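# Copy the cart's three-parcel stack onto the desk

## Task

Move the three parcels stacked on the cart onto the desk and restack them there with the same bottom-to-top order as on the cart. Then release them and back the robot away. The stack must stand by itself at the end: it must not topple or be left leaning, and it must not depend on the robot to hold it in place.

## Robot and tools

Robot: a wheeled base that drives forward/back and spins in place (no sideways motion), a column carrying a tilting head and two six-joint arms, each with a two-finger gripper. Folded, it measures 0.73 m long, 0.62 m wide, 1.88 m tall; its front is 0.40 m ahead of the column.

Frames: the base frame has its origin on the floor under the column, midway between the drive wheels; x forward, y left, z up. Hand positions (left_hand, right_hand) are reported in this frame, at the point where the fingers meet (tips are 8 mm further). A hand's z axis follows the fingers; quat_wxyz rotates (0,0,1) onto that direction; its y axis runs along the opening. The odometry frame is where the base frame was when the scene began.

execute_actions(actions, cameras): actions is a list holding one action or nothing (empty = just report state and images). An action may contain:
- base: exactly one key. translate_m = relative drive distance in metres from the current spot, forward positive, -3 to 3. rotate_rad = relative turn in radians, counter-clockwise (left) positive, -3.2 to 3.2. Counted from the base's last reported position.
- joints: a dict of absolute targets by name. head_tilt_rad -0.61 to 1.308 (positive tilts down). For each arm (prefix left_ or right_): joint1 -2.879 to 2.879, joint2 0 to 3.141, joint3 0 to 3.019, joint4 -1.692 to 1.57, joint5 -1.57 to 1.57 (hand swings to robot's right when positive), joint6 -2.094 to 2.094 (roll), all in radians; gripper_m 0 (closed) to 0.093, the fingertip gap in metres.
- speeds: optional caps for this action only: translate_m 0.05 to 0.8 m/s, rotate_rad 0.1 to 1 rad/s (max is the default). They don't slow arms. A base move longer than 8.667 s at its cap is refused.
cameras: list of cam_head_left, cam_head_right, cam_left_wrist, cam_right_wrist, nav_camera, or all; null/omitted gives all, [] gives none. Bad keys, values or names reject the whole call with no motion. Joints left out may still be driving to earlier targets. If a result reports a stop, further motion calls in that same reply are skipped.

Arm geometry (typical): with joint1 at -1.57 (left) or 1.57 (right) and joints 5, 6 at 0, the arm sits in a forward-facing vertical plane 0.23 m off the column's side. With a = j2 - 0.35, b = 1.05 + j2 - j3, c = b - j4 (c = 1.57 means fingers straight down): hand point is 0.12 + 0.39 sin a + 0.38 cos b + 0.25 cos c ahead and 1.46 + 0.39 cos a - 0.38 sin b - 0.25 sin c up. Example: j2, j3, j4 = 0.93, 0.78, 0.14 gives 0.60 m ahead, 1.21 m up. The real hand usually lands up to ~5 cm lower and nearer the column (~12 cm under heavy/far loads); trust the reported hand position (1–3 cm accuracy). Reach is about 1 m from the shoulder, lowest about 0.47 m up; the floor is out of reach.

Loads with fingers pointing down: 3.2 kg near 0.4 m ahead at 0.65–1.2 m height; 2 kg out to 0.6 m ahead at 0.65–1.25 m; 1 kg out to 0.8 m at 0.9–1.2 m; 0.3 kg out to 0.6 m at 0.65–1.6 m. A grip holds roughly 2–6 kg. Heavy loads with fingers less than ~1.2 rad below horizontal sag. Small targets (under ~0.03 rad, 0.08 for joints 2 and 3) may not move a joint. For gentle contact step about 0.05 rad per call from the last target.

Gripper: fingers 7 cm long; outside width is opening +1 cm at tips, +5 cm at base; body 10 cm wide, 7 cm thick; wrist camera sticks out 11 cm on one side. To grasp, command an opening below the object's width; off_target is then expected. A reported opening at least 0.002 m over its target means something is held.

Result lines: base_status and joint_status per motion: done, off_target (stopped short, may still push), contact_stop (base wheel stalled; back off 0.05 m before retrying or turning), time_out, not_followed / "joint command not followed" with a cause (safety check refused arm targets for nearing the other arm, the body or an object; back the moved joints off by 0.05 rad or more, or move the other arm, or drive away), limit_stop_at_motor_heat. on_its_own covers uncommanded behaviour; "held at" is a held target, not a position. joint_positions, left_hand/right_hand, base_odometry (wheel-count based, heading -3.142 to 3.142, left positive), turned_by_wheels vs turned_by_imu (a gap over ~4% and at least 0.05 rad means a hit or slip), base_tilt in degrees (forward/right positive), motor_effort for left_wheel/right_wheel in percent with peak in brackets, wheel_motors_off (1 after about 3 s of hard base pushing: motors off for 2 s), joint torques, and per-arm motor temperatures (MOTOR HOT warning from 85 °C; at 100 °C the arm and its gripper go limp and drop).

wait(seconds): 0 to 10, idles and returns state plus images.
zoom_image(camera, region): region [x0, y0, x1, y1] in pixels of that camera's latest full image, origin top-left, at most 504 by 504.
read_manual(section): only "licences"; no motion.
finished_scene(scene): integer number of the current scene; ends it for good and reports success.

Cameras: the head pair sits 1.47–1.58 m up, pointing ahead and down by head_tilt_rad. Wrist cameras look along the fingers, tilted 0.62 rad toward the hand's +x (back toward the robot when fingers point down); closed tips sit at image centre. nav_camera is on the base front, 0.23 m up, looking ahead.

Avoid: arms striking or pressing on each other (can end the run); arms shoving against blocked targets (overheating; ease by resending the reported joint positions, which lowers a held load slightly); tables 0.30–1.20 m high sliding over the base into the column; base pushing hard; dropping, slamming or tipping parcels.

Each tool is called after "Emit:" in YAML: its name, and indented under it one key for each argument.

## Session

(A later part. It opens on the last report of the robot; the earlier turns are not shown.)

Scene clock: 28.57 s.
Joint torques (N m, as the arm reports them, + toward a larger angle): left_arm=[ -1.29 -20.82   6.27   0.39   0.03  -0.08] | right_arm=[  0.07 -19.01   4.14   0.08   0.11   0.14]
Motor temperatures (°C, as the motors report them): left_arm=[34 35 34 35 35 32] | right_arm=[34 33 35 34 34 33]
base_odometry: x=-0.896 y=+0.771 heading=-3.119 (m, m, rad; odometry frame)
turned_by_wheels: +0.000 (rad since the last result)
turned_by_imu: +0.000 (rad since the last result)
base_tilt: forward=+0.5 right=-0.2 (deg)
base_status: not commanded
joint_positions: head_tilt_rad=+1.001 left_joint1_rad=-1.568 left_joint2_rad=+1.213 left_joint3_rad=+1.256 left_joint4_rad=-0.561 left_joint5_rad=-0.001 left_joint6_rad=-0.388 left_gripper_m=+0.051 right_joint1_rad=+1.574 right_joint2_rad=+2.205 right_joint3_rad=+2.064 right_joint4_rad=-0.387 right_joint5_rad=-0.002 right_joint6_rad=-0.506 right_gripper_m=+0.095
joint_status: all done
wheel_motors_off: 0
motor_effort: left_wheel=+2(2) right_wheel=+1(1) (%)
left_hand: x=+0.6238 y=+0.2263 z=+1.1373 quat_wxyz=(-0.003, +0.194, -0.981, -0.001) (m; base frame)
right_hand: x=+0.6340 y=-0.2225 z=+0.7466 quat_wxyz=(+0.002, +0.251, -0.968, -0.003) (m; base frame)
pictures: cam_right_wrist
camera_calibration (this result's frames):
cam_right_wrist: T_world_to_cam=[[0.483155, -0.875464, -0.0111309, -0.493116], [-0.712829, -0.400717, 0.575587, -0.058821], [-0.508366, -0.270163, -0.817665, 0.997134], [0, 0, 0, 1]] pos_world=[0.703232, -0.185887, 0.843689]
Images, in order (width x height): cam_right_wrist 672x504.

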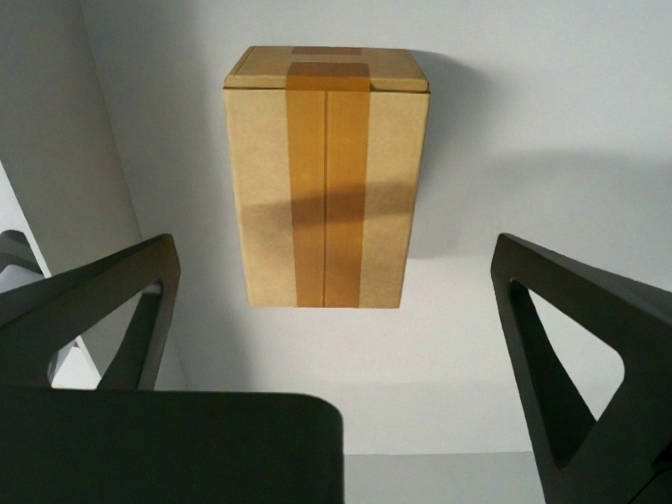

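Emit:
execute_actions:
  actions:
    - {"joints":{"right_joint2_rad":2.27,"right_joint3_rad":2.13}}
  cameras: []

Emit:
execute_actions:
  actions:
    - {"joints":{"right_joint2_rad":2.32,"right_joint3_rad":2.19}}
  cameras: ["cam_right_wrist"]

Emit:
execute_actions:
  actions:
    - {"joints":{"right_gripper_m":0.02}}
  cameras: []

Emit:
execute_actions:
  actions:
    - {"joints":{"right_joint2_rad":2.15,"right_joint3_rad":2.03}}
  cameras: ["cam_right_wrist"]

Scene clock: 29.93 s.
Joint torques (N m, as the arm reports them, + toward a larger angle): left_arm=[ -1.17 -20.74   6.27   0.36   0.03  -0.09] | right_arm=[  0.01 -18.68   4.28   0.15   0.1    0.13]
Motor temperatures (°C, as the motors report them): left_arm=[34 35 35 35 35 32] | right_arm=[34 33 35 34 34 33]
base_odometry: x=-0.896 y=+0.771 heading=-3.119 (m, m, rad; odometry frame)
turned_by_wheels: +0.000 (rad since the last result)
turned_by_imu: +0.000 (rad since the last result)
base_tilt: forward=+0.5 right=-0.3 (deg)
base_status: not commanded
joint_positions: head_tilt_rad=+1.001 left_joint1_rad=-1.568 left_joint2_rad=+1.213 left_joint3_rad=+1.256 left_joint4_rad=-0.561 left_joint5_rad=-0.001 left_joint6_rad=-0.388 left_gripper_m=+0.051 right_joint1_rad=+1.574 right_joint2_rad=+2.255 right_joint3_rad=+2.117 right_joint4_rad=-0.387 right_joint5_rad=-0.002 right_joint6_rad=-0.506 right_gripper_m=+0.095
joint_status: all done
wheel_motors_off: 0
motor_effort: left_wheel=+3(3) right_wheel=-1(1) (%)
left_hand: x=+0.6238 y=+0.2263 z=+1.1373 quat_wxyz=(-0.003, +0.194, -0.981, -0.001) (m; base frame)
right_hand: x=+0.6301 y=-0.2225 z=+0.7288 quat_wxyz=(+0.000, +0.251, -0.968, -0.002) (m; base frame)
pictures: none
No camera images: the call's "cameras" was empty. Leave "cameras" out to get every camera's image.

Scene clock: 30.67 s.
Joint torques (N m, as the arm reports them, + toward a larger angle): left_arm=[ -1.29 -20.78   6.31   0.31   0.03  -0.08] | right_arm=[  0.1  -18.64   4.51   0.15   0.11   0.14]
Motor temperatures (°C, as the motors report them): left_arm=[34 35 35 35 35 32] | right_arm=[34 33 35 34 34 33]
base_odometry: x=-0.896 y=+0.771 heading=-3.119 (m, m, rad; odometry frame)
turned_by_wheels: +0.000 (rad since the last result)
turned_by_imu: +0.000 (rad since the last result)
base_tilt: forward=+0.5 right=-0.2 (deg)
base_status: not commanded
joint_positions: head_tilt_rad=+1.001 left_joint1_rad=-1.568 left_joint2_rad=+1.213 left_joint3_rad=+1.256 left_joint4_rad=-0.561 left_joint5_rad=-0.001 left_joint6_rad=-0.388 left_gripper_m=+0.051 right_joint1_rad=+1.574 right_joint2_rad=+2.305 right_joint3_rad=+2.175 right_joint4_rad=-0.387 right_joint5_rad=-0.002 right_joint6_rad=-0.506 right_gripper_m=+0.095
joint_status: all done
wheel_motors_off: 0
motor_effort: left_wheel=+2(1) right_wheel=+1(1) (%)
left_hand: x=+0.6238 y=+0.2263 z=+1.1373 quat_wxyz=(-0.003, +0.194, -0.981, -0.001) (m; base frame)
right_hand: x=+0.6286 y=-0.2224 z=+0.7122 quat_wxyz=(-0.004, +0.251, -0.968, -0.001) (m; base frame)
pictures: cam_right_wrist
camera_calibration (this result's frames):
cam_right_wrist: T_world_to_cam=[[0.483228, -0.875479, -0.00524804, -0.495066], [-0.719814, -0.400706, 0.566836, -0.0322274], [-0.498355, -0.270133, -0.823814, 0.964419], [0, 0, 0, 1]] pos_world=[0.696656, -0.185812, 0.810171]
Images, in order (width x height): cam_right_wrist 672x504.

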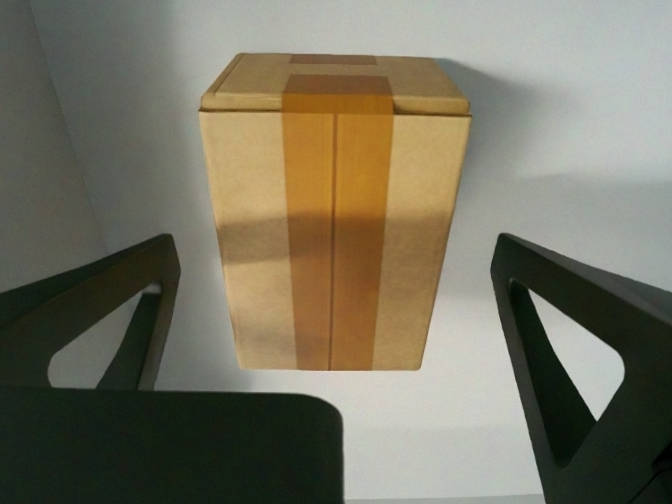

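Scene clock: 31.33 s.
Joint torques (N m, as the arm reports them, + toward a larger angle): left_arm=[ -1.13 -20.7    6.32   0.35   0.04  -0.09] | right_arm=[  0.12 -18.62   4.52   0.12   0.09   0.13]
Motor temperatures (°C, as the motors report them): left_arm=[34 35 35 35 35 32] | right_arm=[34 33 35 34 34 33]
base_odometry: x=-0.896 y=+0.771 heading=-3.119 (m, m, rad; odometry frame)
turned_by_wheels: +0.000 (rad since the last result)
turned_by_imu: +0.000 (rad since the last result)
base_tilt: forward=+0.6 right=-0.2 (deg)
base_status: not commanded
joint_positions: head_tilt_rad=+1.001 left_joint1_rad=-1.568 left_joint2_rad=+1.213 left_joint3_rad=+1.256 left_joint4_rad=-0.561 left_joint5_rad=-0.001 left_joint6_rad=-0.388 left_gripper_m=+0.051 right_joint1_rad=+1.574 right_joint2_rad=+2.305 right_joint3_rad=+2.175 right_joint4_rad=-0.387 right_joint5_rad=-0.002 right_joint6_rad=-0.506 right_gripper_m=+0.059
joint_status: right_gripper_m off_target (ended at +0.059, target +0.020)
wheel_motors_off: 0
motor_effort: left_wheel=+2(1) right_wheel=+1(0) (%)
left_hand: x=+0.6238 y=+0.2263 z=+1.1373 quat_wxyz=(-0.003, +0.194, -0.981, -0.001) (m; base frame)
right_hand: x=+0.6286 y=-0.2225 z=+0.7122 quat_wxyz=(-0.004, +0.251, -0.968, -0.001) (m; base frame)
pictures: none
No camera images: the call's "cameras" was empty. Leave "cameras" out to get every camera's image.

Scene clock: 32.70 s.
Joint torques (N m, as the arm reports them, + toward a larger angle): left_arm=[ -1.22 -20.77   6.35   0.38   0.04  -0.09] | right_arm=[  0.12 -20.71   4.11   0.19   0.09   0.13]
Motor temperatures (°C, as the motors report them): left_arm=[34 35 35 35 35 32] | right_arm=[34 34 35 34 34 33]
base_odometry: x=-0.896 y=+0.771 heading=-3.119 (m, m, rad; odometry frame)
turned_by_wheels: +0.000 (rad since the last result)
turned_by_imu: +0.000 (rad since the last result)
base_tilt: forward=+0.6 right=-0.3 (deg)
base_status: not commanded
joint_positions: head_tilt_rad=+1.001 left_joint1_rad=-1.568 left_joint2_rad=+1.213 left_joint3_rad=+1.256 left_joint4_rad=-0.561 left_joint5_rad=-0.001 left_joint6_rad=-0.388 left_gripper_m=+0.051 right_joint1_rad=+1.574 right_joint2_rad=+2.154 right_joint3_rad=+2.020 right_joint4_rad=-0.388 right_joint5_rad=-0.002 right_joint6_rad=-0.506 right_gripper_m=+0.059
joint_status: all done
wheel_motors_off: 0
motor_effort: left_wheel=+1(2) right_wheel=+1(2) (%)
left_hand: x=+0.6238 y=+0.2263 z=+1.1373 quat_wxyz=(-0.003, +0.194, -0.981, -0.001) (m; base frame)
right_hand: x=+0.6428 y=-0.2226 z=+0.7664 quat_wxyz=(-0.001, +0.251, -0.968, -0.002) (m; base frame)
pictures: cam_right_wrist
camera_calibration (this result's frames):
cam_right_wrist: T_world_to_cam=[[0.482862, -0.875658, -0.00822407, -0.499329], [-0.71605, -0.400221, 0.571922, -0.059], [-0.5041, -0.27027, -0.820267, 1.01703], [0, 0, 0, 1]] pos_world=[0.711545, -0.185981, 0.863874]
Images, in order (width x height): cam_right_wrist 672x504.

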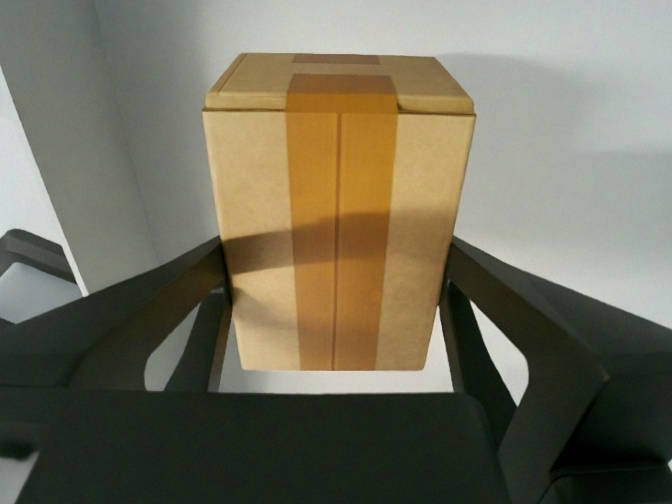

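Emit:
execute_actions:
  actions:
    - {"joints":{"right_joint2_rad":1.75,"right_joint3_rad":1.6}}
  cameras: []

Emit:
execute_actions:
  actions:
    - {"base":{"translate_m":-1.5},"joints":{"right_joint2_rad":1.3,"right_joint3_rad":1.29,"right_joint4_rad":-0.51,"right_joint6_rad":0.35,"head_tilt_rad":0.86}}
  cameras: []

Emit:
execute_actions:
  actions:
    - {"base":{"rotate_rad":-2.4}}
  cameras: ["cam_head_left","nav_camera"]

Scene clock: 34.60 s.
Joint torques (N m, as the arm reports them, + toward a larger angle): left_arm=[ -1.19 -20.65   6.32   0.38   0.04  -0.08] | right_arm=[  0.06 -19.85   3.31   0.15   0.1    0.13]
Motor temperatures (°C, as the motors report them): left_arm=[34 35 35 35 35 32] | right_arm=[34 34 35 34 34 33]
base_odometry: x=-0.896 y=+0.771 heading=-3.119 (m, m, rad; odometry frame)
turned_by_wheels: +0.000 (rad since the last result)
turned_by_imu: +0.001 (rad since the last result)
base_tilt: forward=+0.5 right=-0.2 (deg)
base_status: not commanded
joint_positions: head_tilt_rad=+1.001 left_joint1_rad=-1.568 left_joint2_rad=+1.213 left_joint3_rad=+1.256 left_joint4_rad=-0.561 left_joint5_rad=-0.001 left_joint6_rad=-0.388 left_gripper_m=+0.051 right_joint1_rad=+1.574 right_joint2_rad=+1.740 right_joint3_rad=+1.598 right_joint4_rad=-0.388 right_joint5_rad=-0.002 right_joint6_rad=-0.506 right_gripper_m=+0.059
joint_status: all done
wheel_motors_off: 0
motor_effort: left_wheel=+1(0) right_wheel=+1(2) (%)
left_hand: x=+0.6238 y=+0.2263 z=+1.1373 quat_wxyz=(-0.003, +0.194, -0.981, -0.001) (m; base frame)
right_hand: x=+0.6431 y=-0.2230 z=+0.9233 quat_wxyz=(+0.003, +0.251, -0.968, -0.003) (m; base frame)
pictures: none
No camera images: the call's "cameras" was empty. Leave "cameras" out to get every camera's image.

Scene clock: 38.63 s.
Joint torques (N m, as the arm reports them, + toward a larger angle): left_arm=[ -1.15 -20.86   6.45   0.37   0.04  -0.09] | right_arm=[  0.1  -18.11   4.74   0.24   0.16   0.15]
Motor temperatures (°C, as the motors report them): left_arm=[34 35 35 35 35 32] | right_arm=[34 34 35 34 34 33]
base_odometry: x=+0.604 y=+0.806 heading=-3.118 (m, m, rad; odometry frame)
turned_by_wheels: +0.001 (rad since the last result)
turned_by_imu: +0.001 (rad since the last result)
base_tilt: forward=+0.5 right=-0.2 (deg)
base_status: done
joint_positions: head_tilt_rad=+0.874 left_joint1_rad=-1.568 left_joint2_rad=+1.214 left_joint3_rad=+1.254 left_joint4_rad=-0.561 left_joint5_rad=-0.001 left_joint6_rad=-0.388 left_gripper_m=+0.051 right_joint1_rad=+1.573 right_joint2_rad=+1.291 right_joint3_rad=+1.283 right_joint4_rad=-0.509 right_joint5_rad=-0.002 right_joint6_rad=+0.342 right_gripper_m=+0.059
joint_status: all done
wheel_motors_off: 0
motor_effort: left_wheel=+1(66) right_wheel=-2(57) (%)
left_hand: x=+0.6221 y=+0.2263 z=+1.1363 quat_wxyz=(-0.002, +0.194, -0.981, -0.001) (m; base frame)
right_hand: x=+0.6260 y=-0.2237 z=+1.1037 quat_wxyz=(-0.003, -0.169, -0.986, -0.003) (m; base frame)
pictures: none
No camera images: the call's "cameras" was empty. Leave "cameras" out to get every camera's image.

Scene clock: 42.43 s.
Joint torques (N m, as the arm reports them, + toward a larger angle): left_arm=[ -1.09 -20.52   6.42   0.33   0.03  -0.09] | right_arm=[  0.51 -18.08   4.78   0.19   0.16   0.16]
Motor temperatures (°C, as the motors report them): left_arm=[34 35 35 35 35 32] | right_arm=[34 34 35 34 34 33]
base_odometry: x=+0.604 y=+0.806 heading=+0.766 (m, m, rad; odometry frame)
turned_by_wheels: -2.400 (rad since the last result)
turned_by_imu: -2.369 (rad since the last result)
base_tilt: forward=+0.6 right=-0.2 (deg)
base_status: done
joint_positions: head_tilt_rad=+0.874 left_joint1_rad=-1.569 left_joint2_rad=+1.214 left_joint3_rad=+1.254 left_joint4_rad=-0.561 left_joint5_rad=-0.001 left_joint6_rad=-0.388 left_gripper_m=+0.051 right_joint1_rad=+1.568 right_joint2_rad=+1.291 right_joint3_rad=+1.283 right_joint4_rad=-0.509 right_joint5_rad=-0.002 right_joint6_rad=+0.342 right_gripper_m=+0.059
joint_status: not commanded
wheel_motors_off: 0
motor_effort: left_wheel=+2(50) right_wheel=-1(44) (%)
left_hand: x=+0.6221 y=+0.2255 z=+1.1363 quat_wxyz=(-0.001, +0.193, -0.981, -0.001) (m; base frame)
right_hand: x=+0.6260 y=-0.2270 z=+1.1037 quat_wxyz=(-0.004, -0.171, -0.985, +0.000) (m; base frame)
pictures: cam_head_left, nav_camera
camera_calibration (this result's frames):
cam_head_left: T_world_to_cam=[[-0.00693804, -0.999818, 0.0177744, 0.0313807], [-0.760205, -0.00627399, -0.649653, 1.04419], [0.649646, -0.0180195, -0.760023, 1.06433], [0, 0, 0, 1]] pos_world=[0.102572, 0.057105, 1.48672]
Images, in order (width x height): cam_head_left 672x504, nav_camera 672x504.

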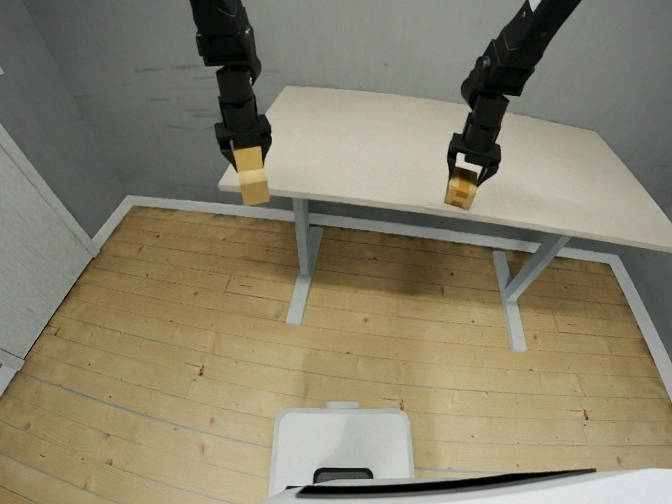

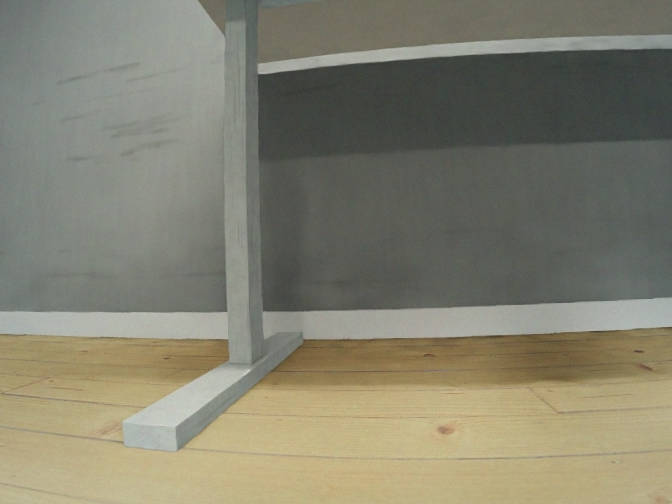

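Emit:
execute_actions:
  actions:
    - {"base":{"translate_m":0.25},"joints":{"right_joint2_rad":1.43,"right_joint3_rad":1.335,"right_joint4_rad":-0.43}}
  cameras: []

Emit:
execute_actions:
  actions:
    - {"joints":{"right_joint2_rad":1.495,"right_joint3_rad":1.375,"right_joint4_rad":-0.4}}
  cameras: ["cam_right_wrist"]

Emit:
execute_actions:
  actions:
    - {"joints":{"right_joint2_rad":1.54,"right_joint3_rad":1.4,"right_joint4_rad":-0.38}}
  cameras: ["cam_head_left","cam_right_wrist"]

Scene clock: 45.13 s.
Joint torques (N m, as the arm reports them, + toward a larger angle): left_arm=[ -1.05 -20.75   6.54   0.39   0.03  -0.08] | right_arm=[  0.51 -20.47   4.36   0.35   0.16   0.16]
Motor temperatures (°C, as the motors report them): left_arm=[34 36 35 35 35 32] | right_arm=[34 34 35 34 34 33]
base_odometry: x=+0.784 y=+0.979 heading=+0.765 (m, m, rad; odometry frame)
turned_by_wheels: -0.001 (rad since the last result)
turned_by_imu: +0.000 (rad since the last result)
base_tilt: forward=+0.6 right=-0.2 (deg)
base_status: done
joint_positions: head_tilt_rad=+0.874 left_joint1_rad=-1.569 left_joint2_rad=+1.215 left_joint3_rad=+1.254 left_joint4_rad=-0.561 left_joint5_rad=-0.001 left_joint6_rad=-0.388 left_gripper_m=+0.051 right_joint1_rad=+1.568 right_joint2_rad=+1.447 right_joint3_rad=+1.322 right_joint4_rad=-0.433 right_joint5_rad=-0.002 right_joint6_rad=+0.342 right_gripper_m=+0.059
joint_status: all done
wheel_motors_off: 0
motor_effort: left_wheel=-3(55) right_wheel=+5(61) (%)
left_hand: x=+0.6217 y=+0.2255 z=+1.1358 quat_wxyz=(-0.001, +0.193, -0.981, -0.001) (m; base frame)
right_hand: x=+0.6070 y=-0.2272 z=+1.0329 quat_wxyz=(+0.017, -0.171, -0.985, +0.003) (m; base frame)
pictures: none
No camera images: the call's "cameras" was empty. Leave "cameras" out to get every camera's image.

Scene clock: 45.87 s.
Joint torques (N m, as the arm reports them, + toward a larger angle): left_arm=[ -0.99 -20.67   6.51   0.33   0.03  -0.09] | right_arm=[  0.44 -18.65   4.36   0.54   0.16   0.15]
Motor temperatures (°C, as the motors report them): left_arm=[34 36 35 35 35 32] | right_arm=[34 34 35 34 34 33]
base_odometry: x=+0.784 y=+0.979 heading=+0.765 (m, m, rad; odometry frame)
turned_by_wheels: +0.000 (rad since the last result)
turned_by_imu: +0.000 (rad since the last result)
base_tilt: forward=+0.5 right=-0.2 (deg)
base_status: not commanded
joint_positions: head_tilt_rad=+0.874 left_joint1_rad=-1.569 left_joint2_rad=+1.215 left_joint3_rad=+1.254 left_joint4_rad=-0.561 left_joint5_rad=-0.001 left_joint6_rad=-0.388 left_gripper_m=+0.051 right_joint1_rad=+1.568 right_joint2_rad=+1.484 right_joint3_rad=+1.363 right_joint4_rad=-0.406 right_joint5_rad=-0.002 right_joint6_rad=+0.342 right_gripper_m=+0.059
joint_status: all done
wheel_motors_off: 0
motor_effort: left_wheel=+0(3) right_wheel=+2(1) (%)
left_hand: x=+0.6217 y=+0.2255 z=+1.1358 quat_wxyz=(-0.001, +0.193, -0.981, -0.001) (m; base frame)
right_hand: x=+0.6220 y=-0.2272 z=+1.0204 quat_wxyz=(+0.001, -0.171, -0.985, +0.001) (m; base frame)
pictures: cam_right_wrist
camera_calibration (this result's frames):
cam_right_wrist: T_world_to_cam=[[-0.339875, -0.940466, -0.00290958, 0.000362135], [-0.769256, 0.276219, 0.57615, -0.0385317], [-0.541045, 0.198057, -0.817339, 1.3401], [0, 0, 0, 1]] pos_world=[0.695536, -0.254432, 1.11752]
Images, in order (width x height): cam_right_wrist 672x504.

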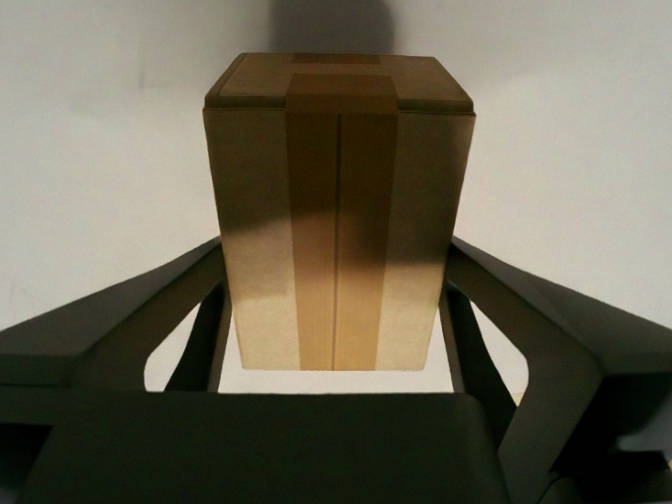

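Scene clock: 46.57 s.
Joint torques (N m, as the arm reports them, + toward a larger angle): left_arm=[ -0.97 -20.79   6.56   0.36   0.03  -0.09] | right_arm=[  0.4  -19.18   4.22   0.56   0.16   0.15]
Motor temperatures (°C, as the motors report them): left_arm=[34 36 35 35 35 32] | right_arm=[34 34 35 34 34 33]
base_odometry: x=+0.784 y=+0.979 heading=+0.765 (m, m, rad; odometry frame)
turned_by_wheels: +0.000 (rad since the last result)
turned_by_imu: +0.000 (rad since the last result)
base_tilt: forward=+0.5 right=-0.2 (deg)
base_status: not commanded
joint_positions: head_tilt_rad=+0.874 left_joint1_rad=-1.569 left_joint2_rad=+1.215 left_joint3_rad=+1.254 left_joint4_rad=-0.561 left_joint5_rad=-0.001 left_joint6_rad=-0.388 left_gripper_m=+0.051 right_joint1_rad=+1.568 right_joint2_rad=+1.532 right_joint3_rad=+1.388 right_joint4_rad=-0.386 right_joint5_rad=-0.002 right_joint6_rad=+0.342 right_gripper_m=+0.059
joint_status: all done
wheel_motors_off: 0
motor_effort: left_wheel=-4(2) right_wheel=+1(4) (%)
left_hand: x=+0.6217 y=+0.2255 z=+1.1358 quat_wxyz=(-0.001, +0.193, -0.981, -0.001) (m; base frame)
right_hand: x=+0.6201 y=-0.2273 z=+0.9999 quat_wxyz=(+0.003, -0.171, -0.985, +0.001) (m; base frame)
pictures: cam_head_left, cam_right_wrist
camera_calibration (this result's frames):
cam_head_left: T_world_to_cam=[[-0.00694544, -0.999818, 0.0177715, 0.0313856], [-0.759935, -0.00627399, -0.649969, 1.04466], [0.649962, -0.0180195, -0.759753, 1.0639], [0, 0, 0, 1]] pos_world=[0.102595, 0.057105, 1.48674]
cam_right_wrist: T_world_to_cam=[[-0.340253, -0.940333, -0.00161643, -0.00141665], [-0.766944, 0.276518, 0.579081, -0.0324274], [-0.544081, 0.198273, -0.815269, 1.32216], [0, 0, 0, 1]] pos_world=[0.694013, -0.254515, 1.09669]
Images, in order (width x height): cam_head_left 672x504, cam_right_wrist 672x504.

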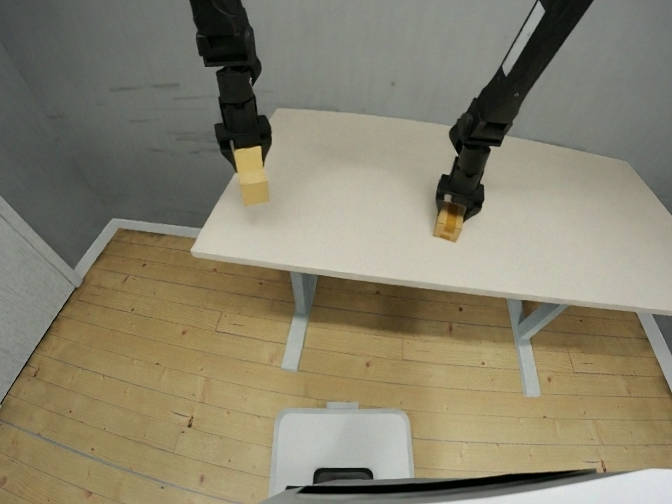

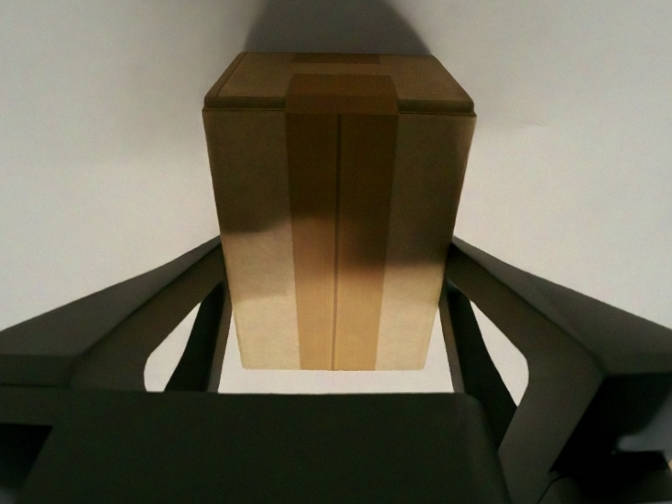

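Emit:
execute_actions:
  actions:
    - {"joints":{"right_joint2_rad":1.575}}
  cameras: ["cam_right_wrist"]

Scene clock: 48.83 s.
Joint torques (N m, as the arm reports them, + toward a larger angle): left_arm=[ -1.14 -20.86   6.5    0.36   0.04  -0.09] | right_arm=[  0.56 -16.13   4.22   0.58   0.15   0.15]
Motor temperatures (°C, as the motors report them): left_arm=[34 36 35 35 35 32] | right_arm=[34 34 35 34 34 33]
base_odometry: x=+0.784 y=+0.979 heading=+0.765 (m, m, rad; odometry frame)
turned_by_wheels: +0.000 (rad since the last result)
turned_by_imu: +0.001 (rad since the last result)
base_tilt: forward=+0.6 right=-0.3 (deg)
base_status: not commanded
joint_positions: head_tilt_rad=+0.874 left_joint1_rad=-1.569 left_joint2_rad=+1.215 left_joint3_rad=+1.254 left_joint4_rad=-0.561 left_joint5_rad=-0.001 left_joint6_rad=-0.388 left_gripper_m=+0.051 right_joint1_rad=+1.568 right_joint2_rad=+1.534 right_joint3_rad=+1.388 right_joint4_rad=-0.386 right_joint5_rad=-0.002 right_joint6_rad=+0.342 right_gripper_m=+0.059
joint_status: all done
wheel_motors_off: 0
motor_effort: left_wheel=-2(2) right_wheel=+1(3) (%)
left_hand: x=+0.6217 y=+0.2255 z=+1.1358 quat_wxyz=(-0.001, +0.193, -0.981, -0.001) (m; base frame)
right_hand: x=+0.6193 y=-0.2273 z=+0.9989 quat_wxyz=(+0.004, -0.171, -0.985, +0.001) (m; base frame)
pictures: cam_right_wrist
camera_calibration (this result's frames):
cam_right_wrist: T_world_to_cam=[[-0.34026, -0.940331, -0.000970294, -0.0023563], [-0.765837, 0.27652, 0.580543, -0.0346942], [-0.545634, 0.198279, -0.814229, 1.32084], [0, 0, 0, 1]] pos_world=[0.693326, -0.254517, 1.09561]
Images, in order (width x height): cam_right_wrist 672x504.

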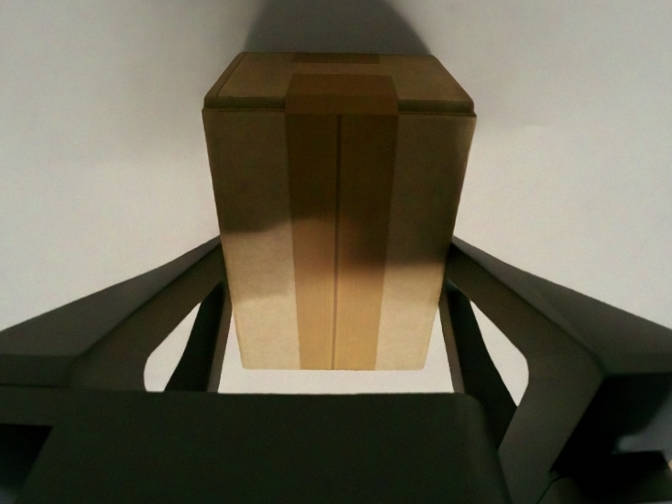

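Emit:
execute_actions:
  actions:
    - {"joints":{"right_gripper_m":0.093,"right_joint2_rad":1.535}}
  cameras: []

Emit:
execute_actions:
  actions:
    - {"joints":{"right_joint2_rad":1.2,"right_joint3_rad":1.2,"right_joint4_rad":-0.5}}
  cameras: []

Emit:
execute_actions:
  actions:
    - {"base":{"rotate_rad":-0.733},"joints":{"right_joint2_rad":0.84,"right_joint3_rad":0.39,"right_joint4_rad":-0.97,"right_joint6_rad":0}}
  cameras: []

Emit:
execute_actions:
  actions:
    - {"joints":{"left_joint2_rad":1.36,"left_joint3_rad":1.345,"left_joint4_rad":-0.49}}
  cameras: ["cam_head_left"]

Emit:
zoom_image:
  camera: "cam_head_left"
  region: [190,140,330,270]

Scene clock: 50.27 s.
Joint torques (N m, as the arm reports them, + toward a larger angle): left_arm=[ -1.1  -20.79   6.48   0.33   0.04  -0.1 ] | right_arm=[  0.55 -19.39   4.26   0.6    0.16   0.15]
Motor temperatures (°C, as the motors report them): left_arm=[34 36 35 35 35 32] | right_arm=[34 34 35 34 34 33]
base_odometry: x=+0.784 y=+0.979 heading=+0.765 (m, m, rad; odometry frame)
turned_by_wheels: +0.000 (rad since the last result)
turned_by_imu: +0.000 (rad since the last result)
base_tilt: forward=+0.6 right=-0.2 (deg)
base_status: not commanded
joint_positions: head_tilt_rad=+0.874 left_joint1_rad=-1.569 left_joint2_rad=+1.215 left_joint3_rad=+1.254 left_joint4_rad=-0.561 left_joint5_rad=-0.001 left_joint6_rad=-0.388 left_gripper_m=+0.051 right_joint1_rad=+1.568 right_joint2_rad=+1.533 right_joint3_rad=+1.388 right_joint4_rad=-0.386 right_joint5_rad=-0.002 right_joint6_rad=+0.342 right_gripper_m=+0.093
joint_status: all done
wheel_motors_off: 0
motor_effort: left_wheel=-2(2) right_wheel=+1(3) (%)
left_hand: x=+0.6217 y=+0.2255 z=+1.1358 quat_wxyz=(-0.001, +0.193, -0.981, -0.001) (m; base frame)
right_hand: x=+0.6196 y=-0.2273 z=+0.9993 quat_wxyz=(+0.004, -0.171, -0.985, +0.001) (m; base frame)
pictures: none
No camera images: the call's "cameras" was empty. Leave "cameras" out to get every camera's image.

Scene clock: 51.47 s.
Joint torques (N m, as the arm reports them, + toward a larger angle): left_arm=[ -1.21 -21.05   6.51   0.34   0.03  -0.08] | right_arm=[  0.46 -16.39   4.66   0.46   0.16   0.15]
Motor temperatures (°C, as the motors report them): left_arm=[34 36 35 35 35 32] | right_arm=[34 34 36 34 34 33]
base_odometry: x=+0.784 y=+0.979 heading=+0.765 (m, m, rad; odometry frame)
turned_by_wheels: +0.000 (rad since the last result)
turned_by_imu: +0.000 (rad since the last result)
base_tilt: forward=+0.6 right=-0.4 (deg)
base_status: not commanded
joint_positions: head_tilt_rad=+0.874 left_joint1_rad=-1.569 left_joint2_rad=+1.215 left_joint3_rad=+1.254 left_joint4_rad=-0.561 left_joint5_rad=-0.001 left_joint6_rad=-0.388 left_gripper_m=+0.051 right_joint1_rad=+1.568 right_joint2_rad=+1.182 right_joint3_rad=+1.197 right_joint4_rad=-0.502 right_joint5_rad=-0.002 right_joint6_rad=+0.342 right_gripper_m=+0.093
joint_status: all done
wheel_motors_off: 0
motor_effort: left_wheel=-1(4) right_wheel=+1(1) (%)
left_hand: x=+0.6217 y=+0.2255 z=+1.1358 quat_wxyz=(-0.001, +0.193, -0.981, -0.001) (m; base frame)
right_hand: x=+0.6144 y=-0.2269 z=+1.1407 quat_wxyz=(-0.018, -0.171, -0.985, -0.003) (m; base frame)
pictures: none
No camera images: the call's "cameras" was empty. Leave "cameras" out to get every camera's image.

Scene clock: 53.50 s.
Joint torques (N m, as the arm reports them, + toward a larger angle): left_arm=[ -0.88 -20.77   6.52   0.34   0.03  -0.1 ] | right_arm=[ 0.48 -6.92  0.06 -1.9   0.14 -0.01]
Motor temperatures (°C, as the motors report them): left_arm=[34 36 35 35 35 32] | right_arm=[34 34 35 34 34 33]
base_odometry: x=+0.784 y=+0.979 heading=+0.032 (m, m, rad; odometry frame)
turned_by_wheels: -0.733 (rad since the last result)
turned_by_imu: -0.719 (rad since the last result)
base_tilt: forward=+0.6 right=-0.2 (deg)
base_status: done
joint_positions: head_tilt_rad=+0.874 left_joint1_rad=-1.570 left_joint2_rad=+1.215 left_joint3_rad=+1.254 left_joint4_rad=-0.561 left_joint5_rad=-0.001 left_joint6_rad=-0.388 left_gripper_m=+0.051 right_joint1_rad=+1.569 right_joint2_rad=+0.835 right_joint3_rad=+0.385 right_joint4_rad=-0.964 right_joint5_rad=-0.002 right_joint6_rad=+0.008 right_gripper_m=+0.093
joint_status: all done
wheel_motors_off: 0
motor_effort: left_wheel=+0(46) right_wheel=+2(49) (%)
left_hand: x=+0.6217 y=+0.2253 z=+1.1358 quat_wxyz=(-0.001, +0.193, -0.981, -0.001) (m; base frame)
right_hand: x=+0.1415 y=-0.2256 z=+1.2605 quat_wxyz=(+0.431, -0.005, -0.902, +0.002) (m; base frame)
pictures: none
No camera images: the call's "cameras" was empty. Leave "cameras" out to get every camera's image.

Scene clock: 54.63 s.
Joint torques (N m, as the arm reports them, + toward a larger angle): left_arm=[ -1.21 -23.35   6.05   0.34   0.04  -0.07] | right_arm=[ 0.48 -6.87 -0.07 -1.89  0.13 -0.01]
Motor temperatures (°C, as the motors report them): left_arm=[34 36 35 35 35 32] | right_arm=[34 34 35 34 34 33]
base_odometry: x=+0.784 y=+0.979 heading=+0.032 (m, m, rad; odometry frame)
turned_by_wheels: +0.000 (rad since the last result)
turned_by_imu: +0.000 (rad since the last result)
base_tilt: forward=+0.5 right=-0.2 (deg)
base_status: not commanded
joint_positions: head_tilt_rad=+0.874 left_joint1_rad=-1.570 left_joint2_rad=+1.366 left_joint3_rad=+1.333 left_joint4_rad=-0.491 left_joint5_rad=-0.001 left_joint6_rad=-0.388 left_gripper_m=+0.051 right_joint1_rad=+1.569 right_joint2_rad=+0.835 right_joint3_rad=+0.385 right_joint4_rad=-0.964 right_joint5_rad=-0.002 right_joint6_rad=+0.008 right_gripper_m=+0.093
joint_status: all done
wheel_motors_off: 0
motor_effort: left_wheel=+5(3) right_wheel=-2(3) (%)
left_hand: x=+0.6314 y=+0.2253 z=+1.0749 quat_wxyz=(+0.000, +0.193, -0.981, -0.001) (m; base frame)
right_hand: x=+0.1417 y=-0.2256 z=+1.2605 quat_wxyz=(+0.431, -0.005, -0.903, +0.002) (m; base frame)
pictures: cam_head_left
camera_calibration (this result's frames):
cam_head_left: T_world_to_cam=[[-0.00694544, -0.999818, 0.0177715, 0.0313856], [-0.759935, -0.00627399, -0.649969, 1.04466], [0.649962, -0.0180195, -0.759753, 1.0639], [0, 0, 0, 1]] pos_world=[0.102595, 0.057105, 1.48674]
Images, in order (width x height): cam_head_left 672x504.

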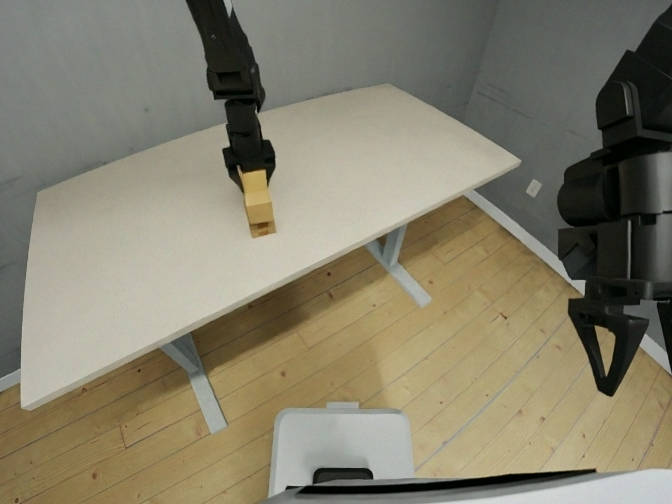

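Region (190, 140, 330, 270) of cam_head_left's 672x504 image, scaled by 3.600, with more detail than that image has; it fills the top 468 rows of this view, and the rest is white.

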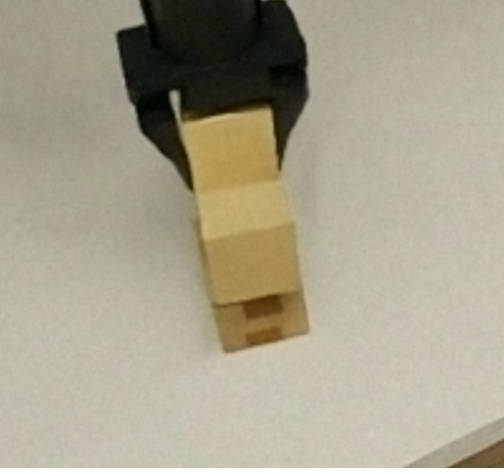

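Emit:
execute_actions:
  actions:
    - {"joints":{"left_joint2_rad":1.41,"left_joint4_rad":-0.445}}
  cameras: []

Emit:
execute_actions:
  actions:
    - {"joints":{"left_joint2_rad":1.44}}
  cameras: ["cam_head_left"]

Emit:
zoom_image:
  camera: "cam_head_left"
  region: [190,140,330,270]

Scene clock: 55.60 s.
Joint torques (N m, as the arm reports them, + toward a larger angle): left_arm=[ -1.02 -21.48   5.77   0.56   0.03  -0.09] | right_arm=[ 0.56 -6.84 -0.03 -1.9   0.14 -0.02]
Motor temperatures (°C, as the motors report them): left_arm=[34 36 35 35 35 32] | right_arm=[34 34 35 34 34 33]
base_odometry: x=+0.784 y=+0.979 heading=+0.032 (m, m, rad; odometry frame)
turned_by_wheels: +0.000 (rad since the last result)
turned_by_imu: +0.000 (rad since the last result)
base_tilt: forward=+0.5 right=-0.2 (deg)
base_status: not commanded
joint_positions: head_tilt_rad=+0.874 left_joint1_rad=-1.570 left_joint2_rad=+1.400 left_joint3_rad=+1.333 left_joint4_rad=-0.452 left_joint5_rad=-0.001 left_joint6_rad=-0.388 left_gripper_m=+0.051 right_joint1_rad=+1.569 right_joint2_rad=+0.835 right_joint3_rad=+0.385 right_joint4_rad=-0.964 right_joint5_rad=-0.002 right_joint6_rad=+0.008 right_gripper_m=+0.093
joint_status: all done
wheel_motors_off: 0
motor_effort: left_wheel=+3(5) right_wheel=-5(4) (%)
left_hand: x=+0.6278 y=+0.2253 z=+1.0578 quat_wxyz=(-0.002, +0.193, -0.981, +0.000) (m; base frame)
right_hand: x=+0.1417 y=-0.2256 z=+1.2605 quat_wxyz=(+0.431, -0.005, -0.903, +0.002) (m; base frame)
pictures: none
No camera images: the call's "cameras" was empty. Leave "cameras" out to get every camera's image.

Scene clock: 56.20 s.
Joint torques (N m, as the arm reports them, + toward a larger angle): left_arm=[ -1.12 -19.65   5.59   0.53  -0.01  -0.08] | right_arm=[ 0.48 -6.73 -0.01 -1.9   0.13 -0.02]
Motor temperatures (°C, as the motors report them): left_arm=[34 36 35 35 35 32] | right_arm=[34 34 35 34 34 33]
base_odometry: x=+0.784 y=+0.979 heading=+0.032 (m, m, rad; odometry frame)
turned_by_wheels: +0.000 (rad since the last result)
turned_by_imu: +0.000 (rad since the last result)
base_tilt: forward=+0.5 right=-0.2 (deg)
base_status: not commanded
joint_positions: head_tilt_rad=+0.874 left_joint1_rad=-1.570 left_joint2_rad=+1.406 left_joint3_rad=+1.334 left_joint4_rad=-0.452 left_joint5_rad=+0.000 left_joint6_rad=-0.389 left_gripper_m=+0.051 right_joint1_rad=+1.569 right_joint2_rad=+0.835 right_joint3_rad=+0.385 right_joint4_rad=-0.964 right_joint5_rad=-0.002 right_joint6_rad=+0.008 right_gripper_m=+0.093
joint_status: all done
wheel_motors_off: 0
motor_effort: left_wheel=+5(4) right_wheel=-4(3) (%)
left_hand: x=+0.6260 y=+0.2251 z=+1.0546 quat_wxyz=(+0.000, +0.193, -0.981, +0.000) (m; base frame)
right_hand: x=+0.1417 y=-0.2256 z=+1.2605 quat_wxyz=(+0.431, -0.005, -0.903, +0.002) (m; base frame)
pictures: cam_head_left
camera_calibration (this result's frames):
cam_head_left: T_world_to_cam=[[-0.00694544, -0.999818, 0.0177715, 0.0313856], [-0.759935, -0.00627399, -0.649969, 1.04466], [0.649962, -0.0180195, -0.759753, 1.0639], [0, 0, 0, 1]] pos_world=[0.102595, 0.057105, 1.48674]
Images, in order (width x height): cam_head_left 672x504.

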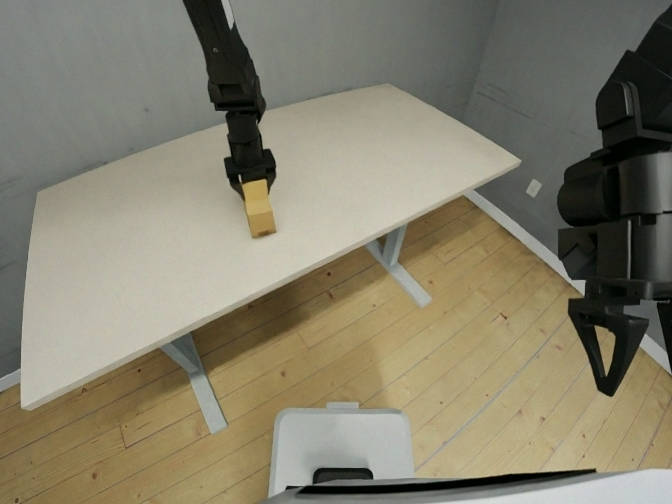

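Region (190, 140, 330, 270) of cam_head_left's 672x504 image, scaled by 3.600, with more detail than that image has; it fills the top 468 rows of this view, and the rest is white.

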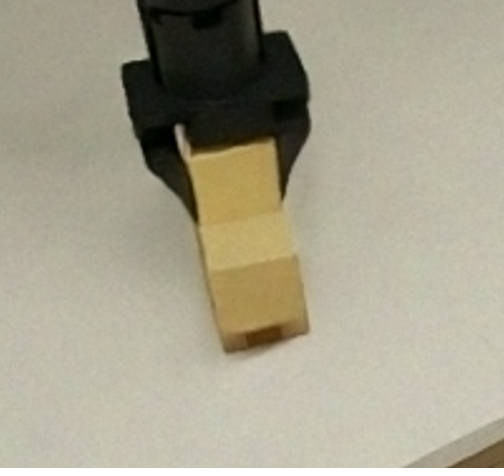

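Emit:
execute_actions:
  actions:
    - {"joints":{"left_joint2_rad":1.407,"left_gripper_m":0.093}}
  cameras: []

Emit:
execute_actions:
  actions:
    - {"joints":{"left_joint2_rad":1.12,"left_joint3_rad":1.25,"left_joint4_rad":-0.62}}
  cameras: []

Emit:
execute_actions:
  actions:
    - {"base":{"translate_m":-0.7},"joints":{"left_joint2_rad":0.84,"left_joint3_rad":0.39,"left_joint4_rad":-0.97,"left_joint6_rad":0}}
  cameras: ["cam_head_right"]

Scene clock: 57.27 s.
Joint torques (N m, as the arm reports them, + toward a larger angle): left_arm=[ -1.05 -22.68   5.58   0.54   0.    -0.09] | right_arm=[ 0.5  -6.76 -0.09 -1.91  0.13 -0.01]
Motor temperatures (°C, as the motors report them): left_arm=[34 36 35 35 35 32] | right_arm=[34 34 35 34 34 33]
base_odometry: x=+0.784 y=+0.979 heading=+0.032 (m, m, rad; odometry frame)
turned_by_wheels: +0.000 (rad since the last result)
turned_by_imu: +0.000 (rad since the last result)
base_tilt: forward=+0.5 right=-0.2 (deg)
base_status: not commanded
joint_positions: head_tilt_rad=+0.874 left_joint1_rad=-1.570 left_joint2_rad=+1.406 left_joint3_rad=+1.334 left_joint4_rad=-0.452 left_joint5_rad=+0.000 left_joint6_rad=-0.389 left_gripper_m=+0.093 right_joint1_rad=+1.569 right_joint2_rad=+0.835 right_joint3_rad=+0.386 right_joint4_rad=-0.964 right_joint5_rad=-0.002 right_joint6_rad=+0.008 right_gripper_m=+0.093
joint_status: all done
wheel_motors_off: 0
motor_effort: left_wheel=+4(4) right_wheel=-4(3) (%)
left_hand: x=+0.6262 y=+0.2251 z=+1.0548 quat_wxyz=(+0.000, +0.193, -0.981, +0.000) (m; base frame)
right_hand: x=+0.1419 y=-0.2256 z=+1.2604 quat_wxyz=(+0.430, -0.005, -0.903, +0.002) (m; base frame)
pictures: none
No camera images: the call's "cameras" was empty. Leave "cameras" out to get every camera's image.

Scene clock: 58.40 s.
Joint torques (N m, as the arm reports them, + toward a larger angle): left_arm=[ -1.11 -19.48   6.88   0.23   0.    -0.08] | right_arm=[ 0.47 -6.72 -0.08 -1.95  0.14 -0.02]
Motor temperatures (°C, as the motors report them): left_arm=[34 36 35 35 35 32] | right_arm=[34 34 35 34 34 33]
base_odometry: x=+0.784 y=+0.979 heading=+0.032 (m, m, rad; odometry frame)
turned_by_wheels: +0.000 (rad since the last result)
turned_by_imu: +0.000 (rad since the last result)
base_tilt: forward=+0.6 right=-0.2 (deg)
base_status: not commanded
joint_positions: head_tilt_rad=+0.874 left_joint1_rad=-1.570 left_joint2_rad=+1.097 left_joint3_rad=+1.246 left_joint4_rad=-0.616 left_joint5_rad=+0.000 left_joint6_rad=-0.389 left_gripper_m=+0.093 right_joint1_rad=+1.569 right_joint2_rad=+0.835 right_joint3_rad=+0.386 right_joint4_rad=-0.964 right_joint5_rad=-0.002 right_joint6_rad=+0.008 right_gripper_m=+0.093
joint_status: all done
wheel_motors_off: 0
motor_effort: left_wheel=+3(5) right_wheel=-2(6) (%)
left_hand: x=+0.6385 y=+0.2250 z=+1.1935 quat_wxyz=(-0.028, +0.193, -0.981, +0.005) (m; base frame)
right_hand: x=+0.1421 y=-0.2256 z=+1.2604 quat_wxyz=(+0.430, -0.005, -0.903, +0.002) (m; base frame)
pictures: none
No camera images: the call's "cameras" was empty. Leave "cameras" out to get every camera's image.

Scene clock: 61.07 s.
Joint torques (N m, as the arm reports them, + toward a larger angle): left_arm=[-1.24 -8.04 -0.76 -1.42  0.03  0.18] | right_arm=[ 0.48 -6.85 -0.25 -1.9   0.13 -0.01]
Motor temperatures (°C, as the motors report them): left_arm=[34 36 35 35 35 32] | right_arm=[34 34 35 34 34 33]
base_odometry: x=+0.085 y=+0.957 heading=+0.032 (m, m, rad; odometry frame)
turned_by_wheels: +0.000 (rad since the last result)
turned_by_imu: +0.000 (rad since the last result)
base_tilt: forward=+0.5 right=-0.2 (deg)
base_status: done
joint_positions: head_tilt_rad=+0.874 left_joint1_rad=-1.570 left_joint2_rad=+0.834 left_joint3_rad=+0.388 left_joint4_rad=-0.959 left_joint5_rad=+0.000 left_joint6_rad=-0.012 left_gripper_m=+0.093 right_joint1_rad=+1.569 right_joint2_rad=+0.835 right_joint3_rad=+0.389 right_joint4_rad=-0.964 right_joint5_rad=-0.002 right_joint6_rad=+0.008 right_gripper_m=+0.093
joint_status: all done
wheel_motors_off: 0
motor_effort: left_wheel=+1(53) right_wheel=-2(56) (%)
left_hand: x=+0.1442 y=+0.2247 z=+1.2591 quat_wxyz=(+0.427, +0.006, -0.904, -0.003) (m; base frame)
right_hand: x=+0.1435 y=-0.2256 z=+1.2599 quat_wxyz=(+0.429, -0.005, -0.903, +0.002) (m; base frame)
pictures: cam_head_right
camera_calibration (this result's frames):
cam_head_right: T_world_to_cam=[[0.00408491, -0.999592, 0.0282525, -0.0754267], [-0.765368, -0.0213083, -0.64324, 1.03505], [0.64358, -0.018996, -0.765143, 1.07691], [0, 0, 0, 1]] pos_world=[0.0994191, -0.0328838, 1.49191]
Images, in order (width x height): cam_head_right 672x504.

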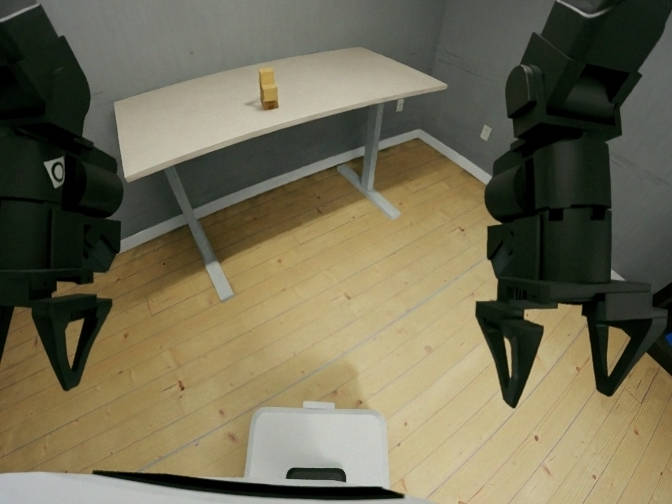

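Emit:
finished_scene:
  scene: 2

The scene is finished: the task was done.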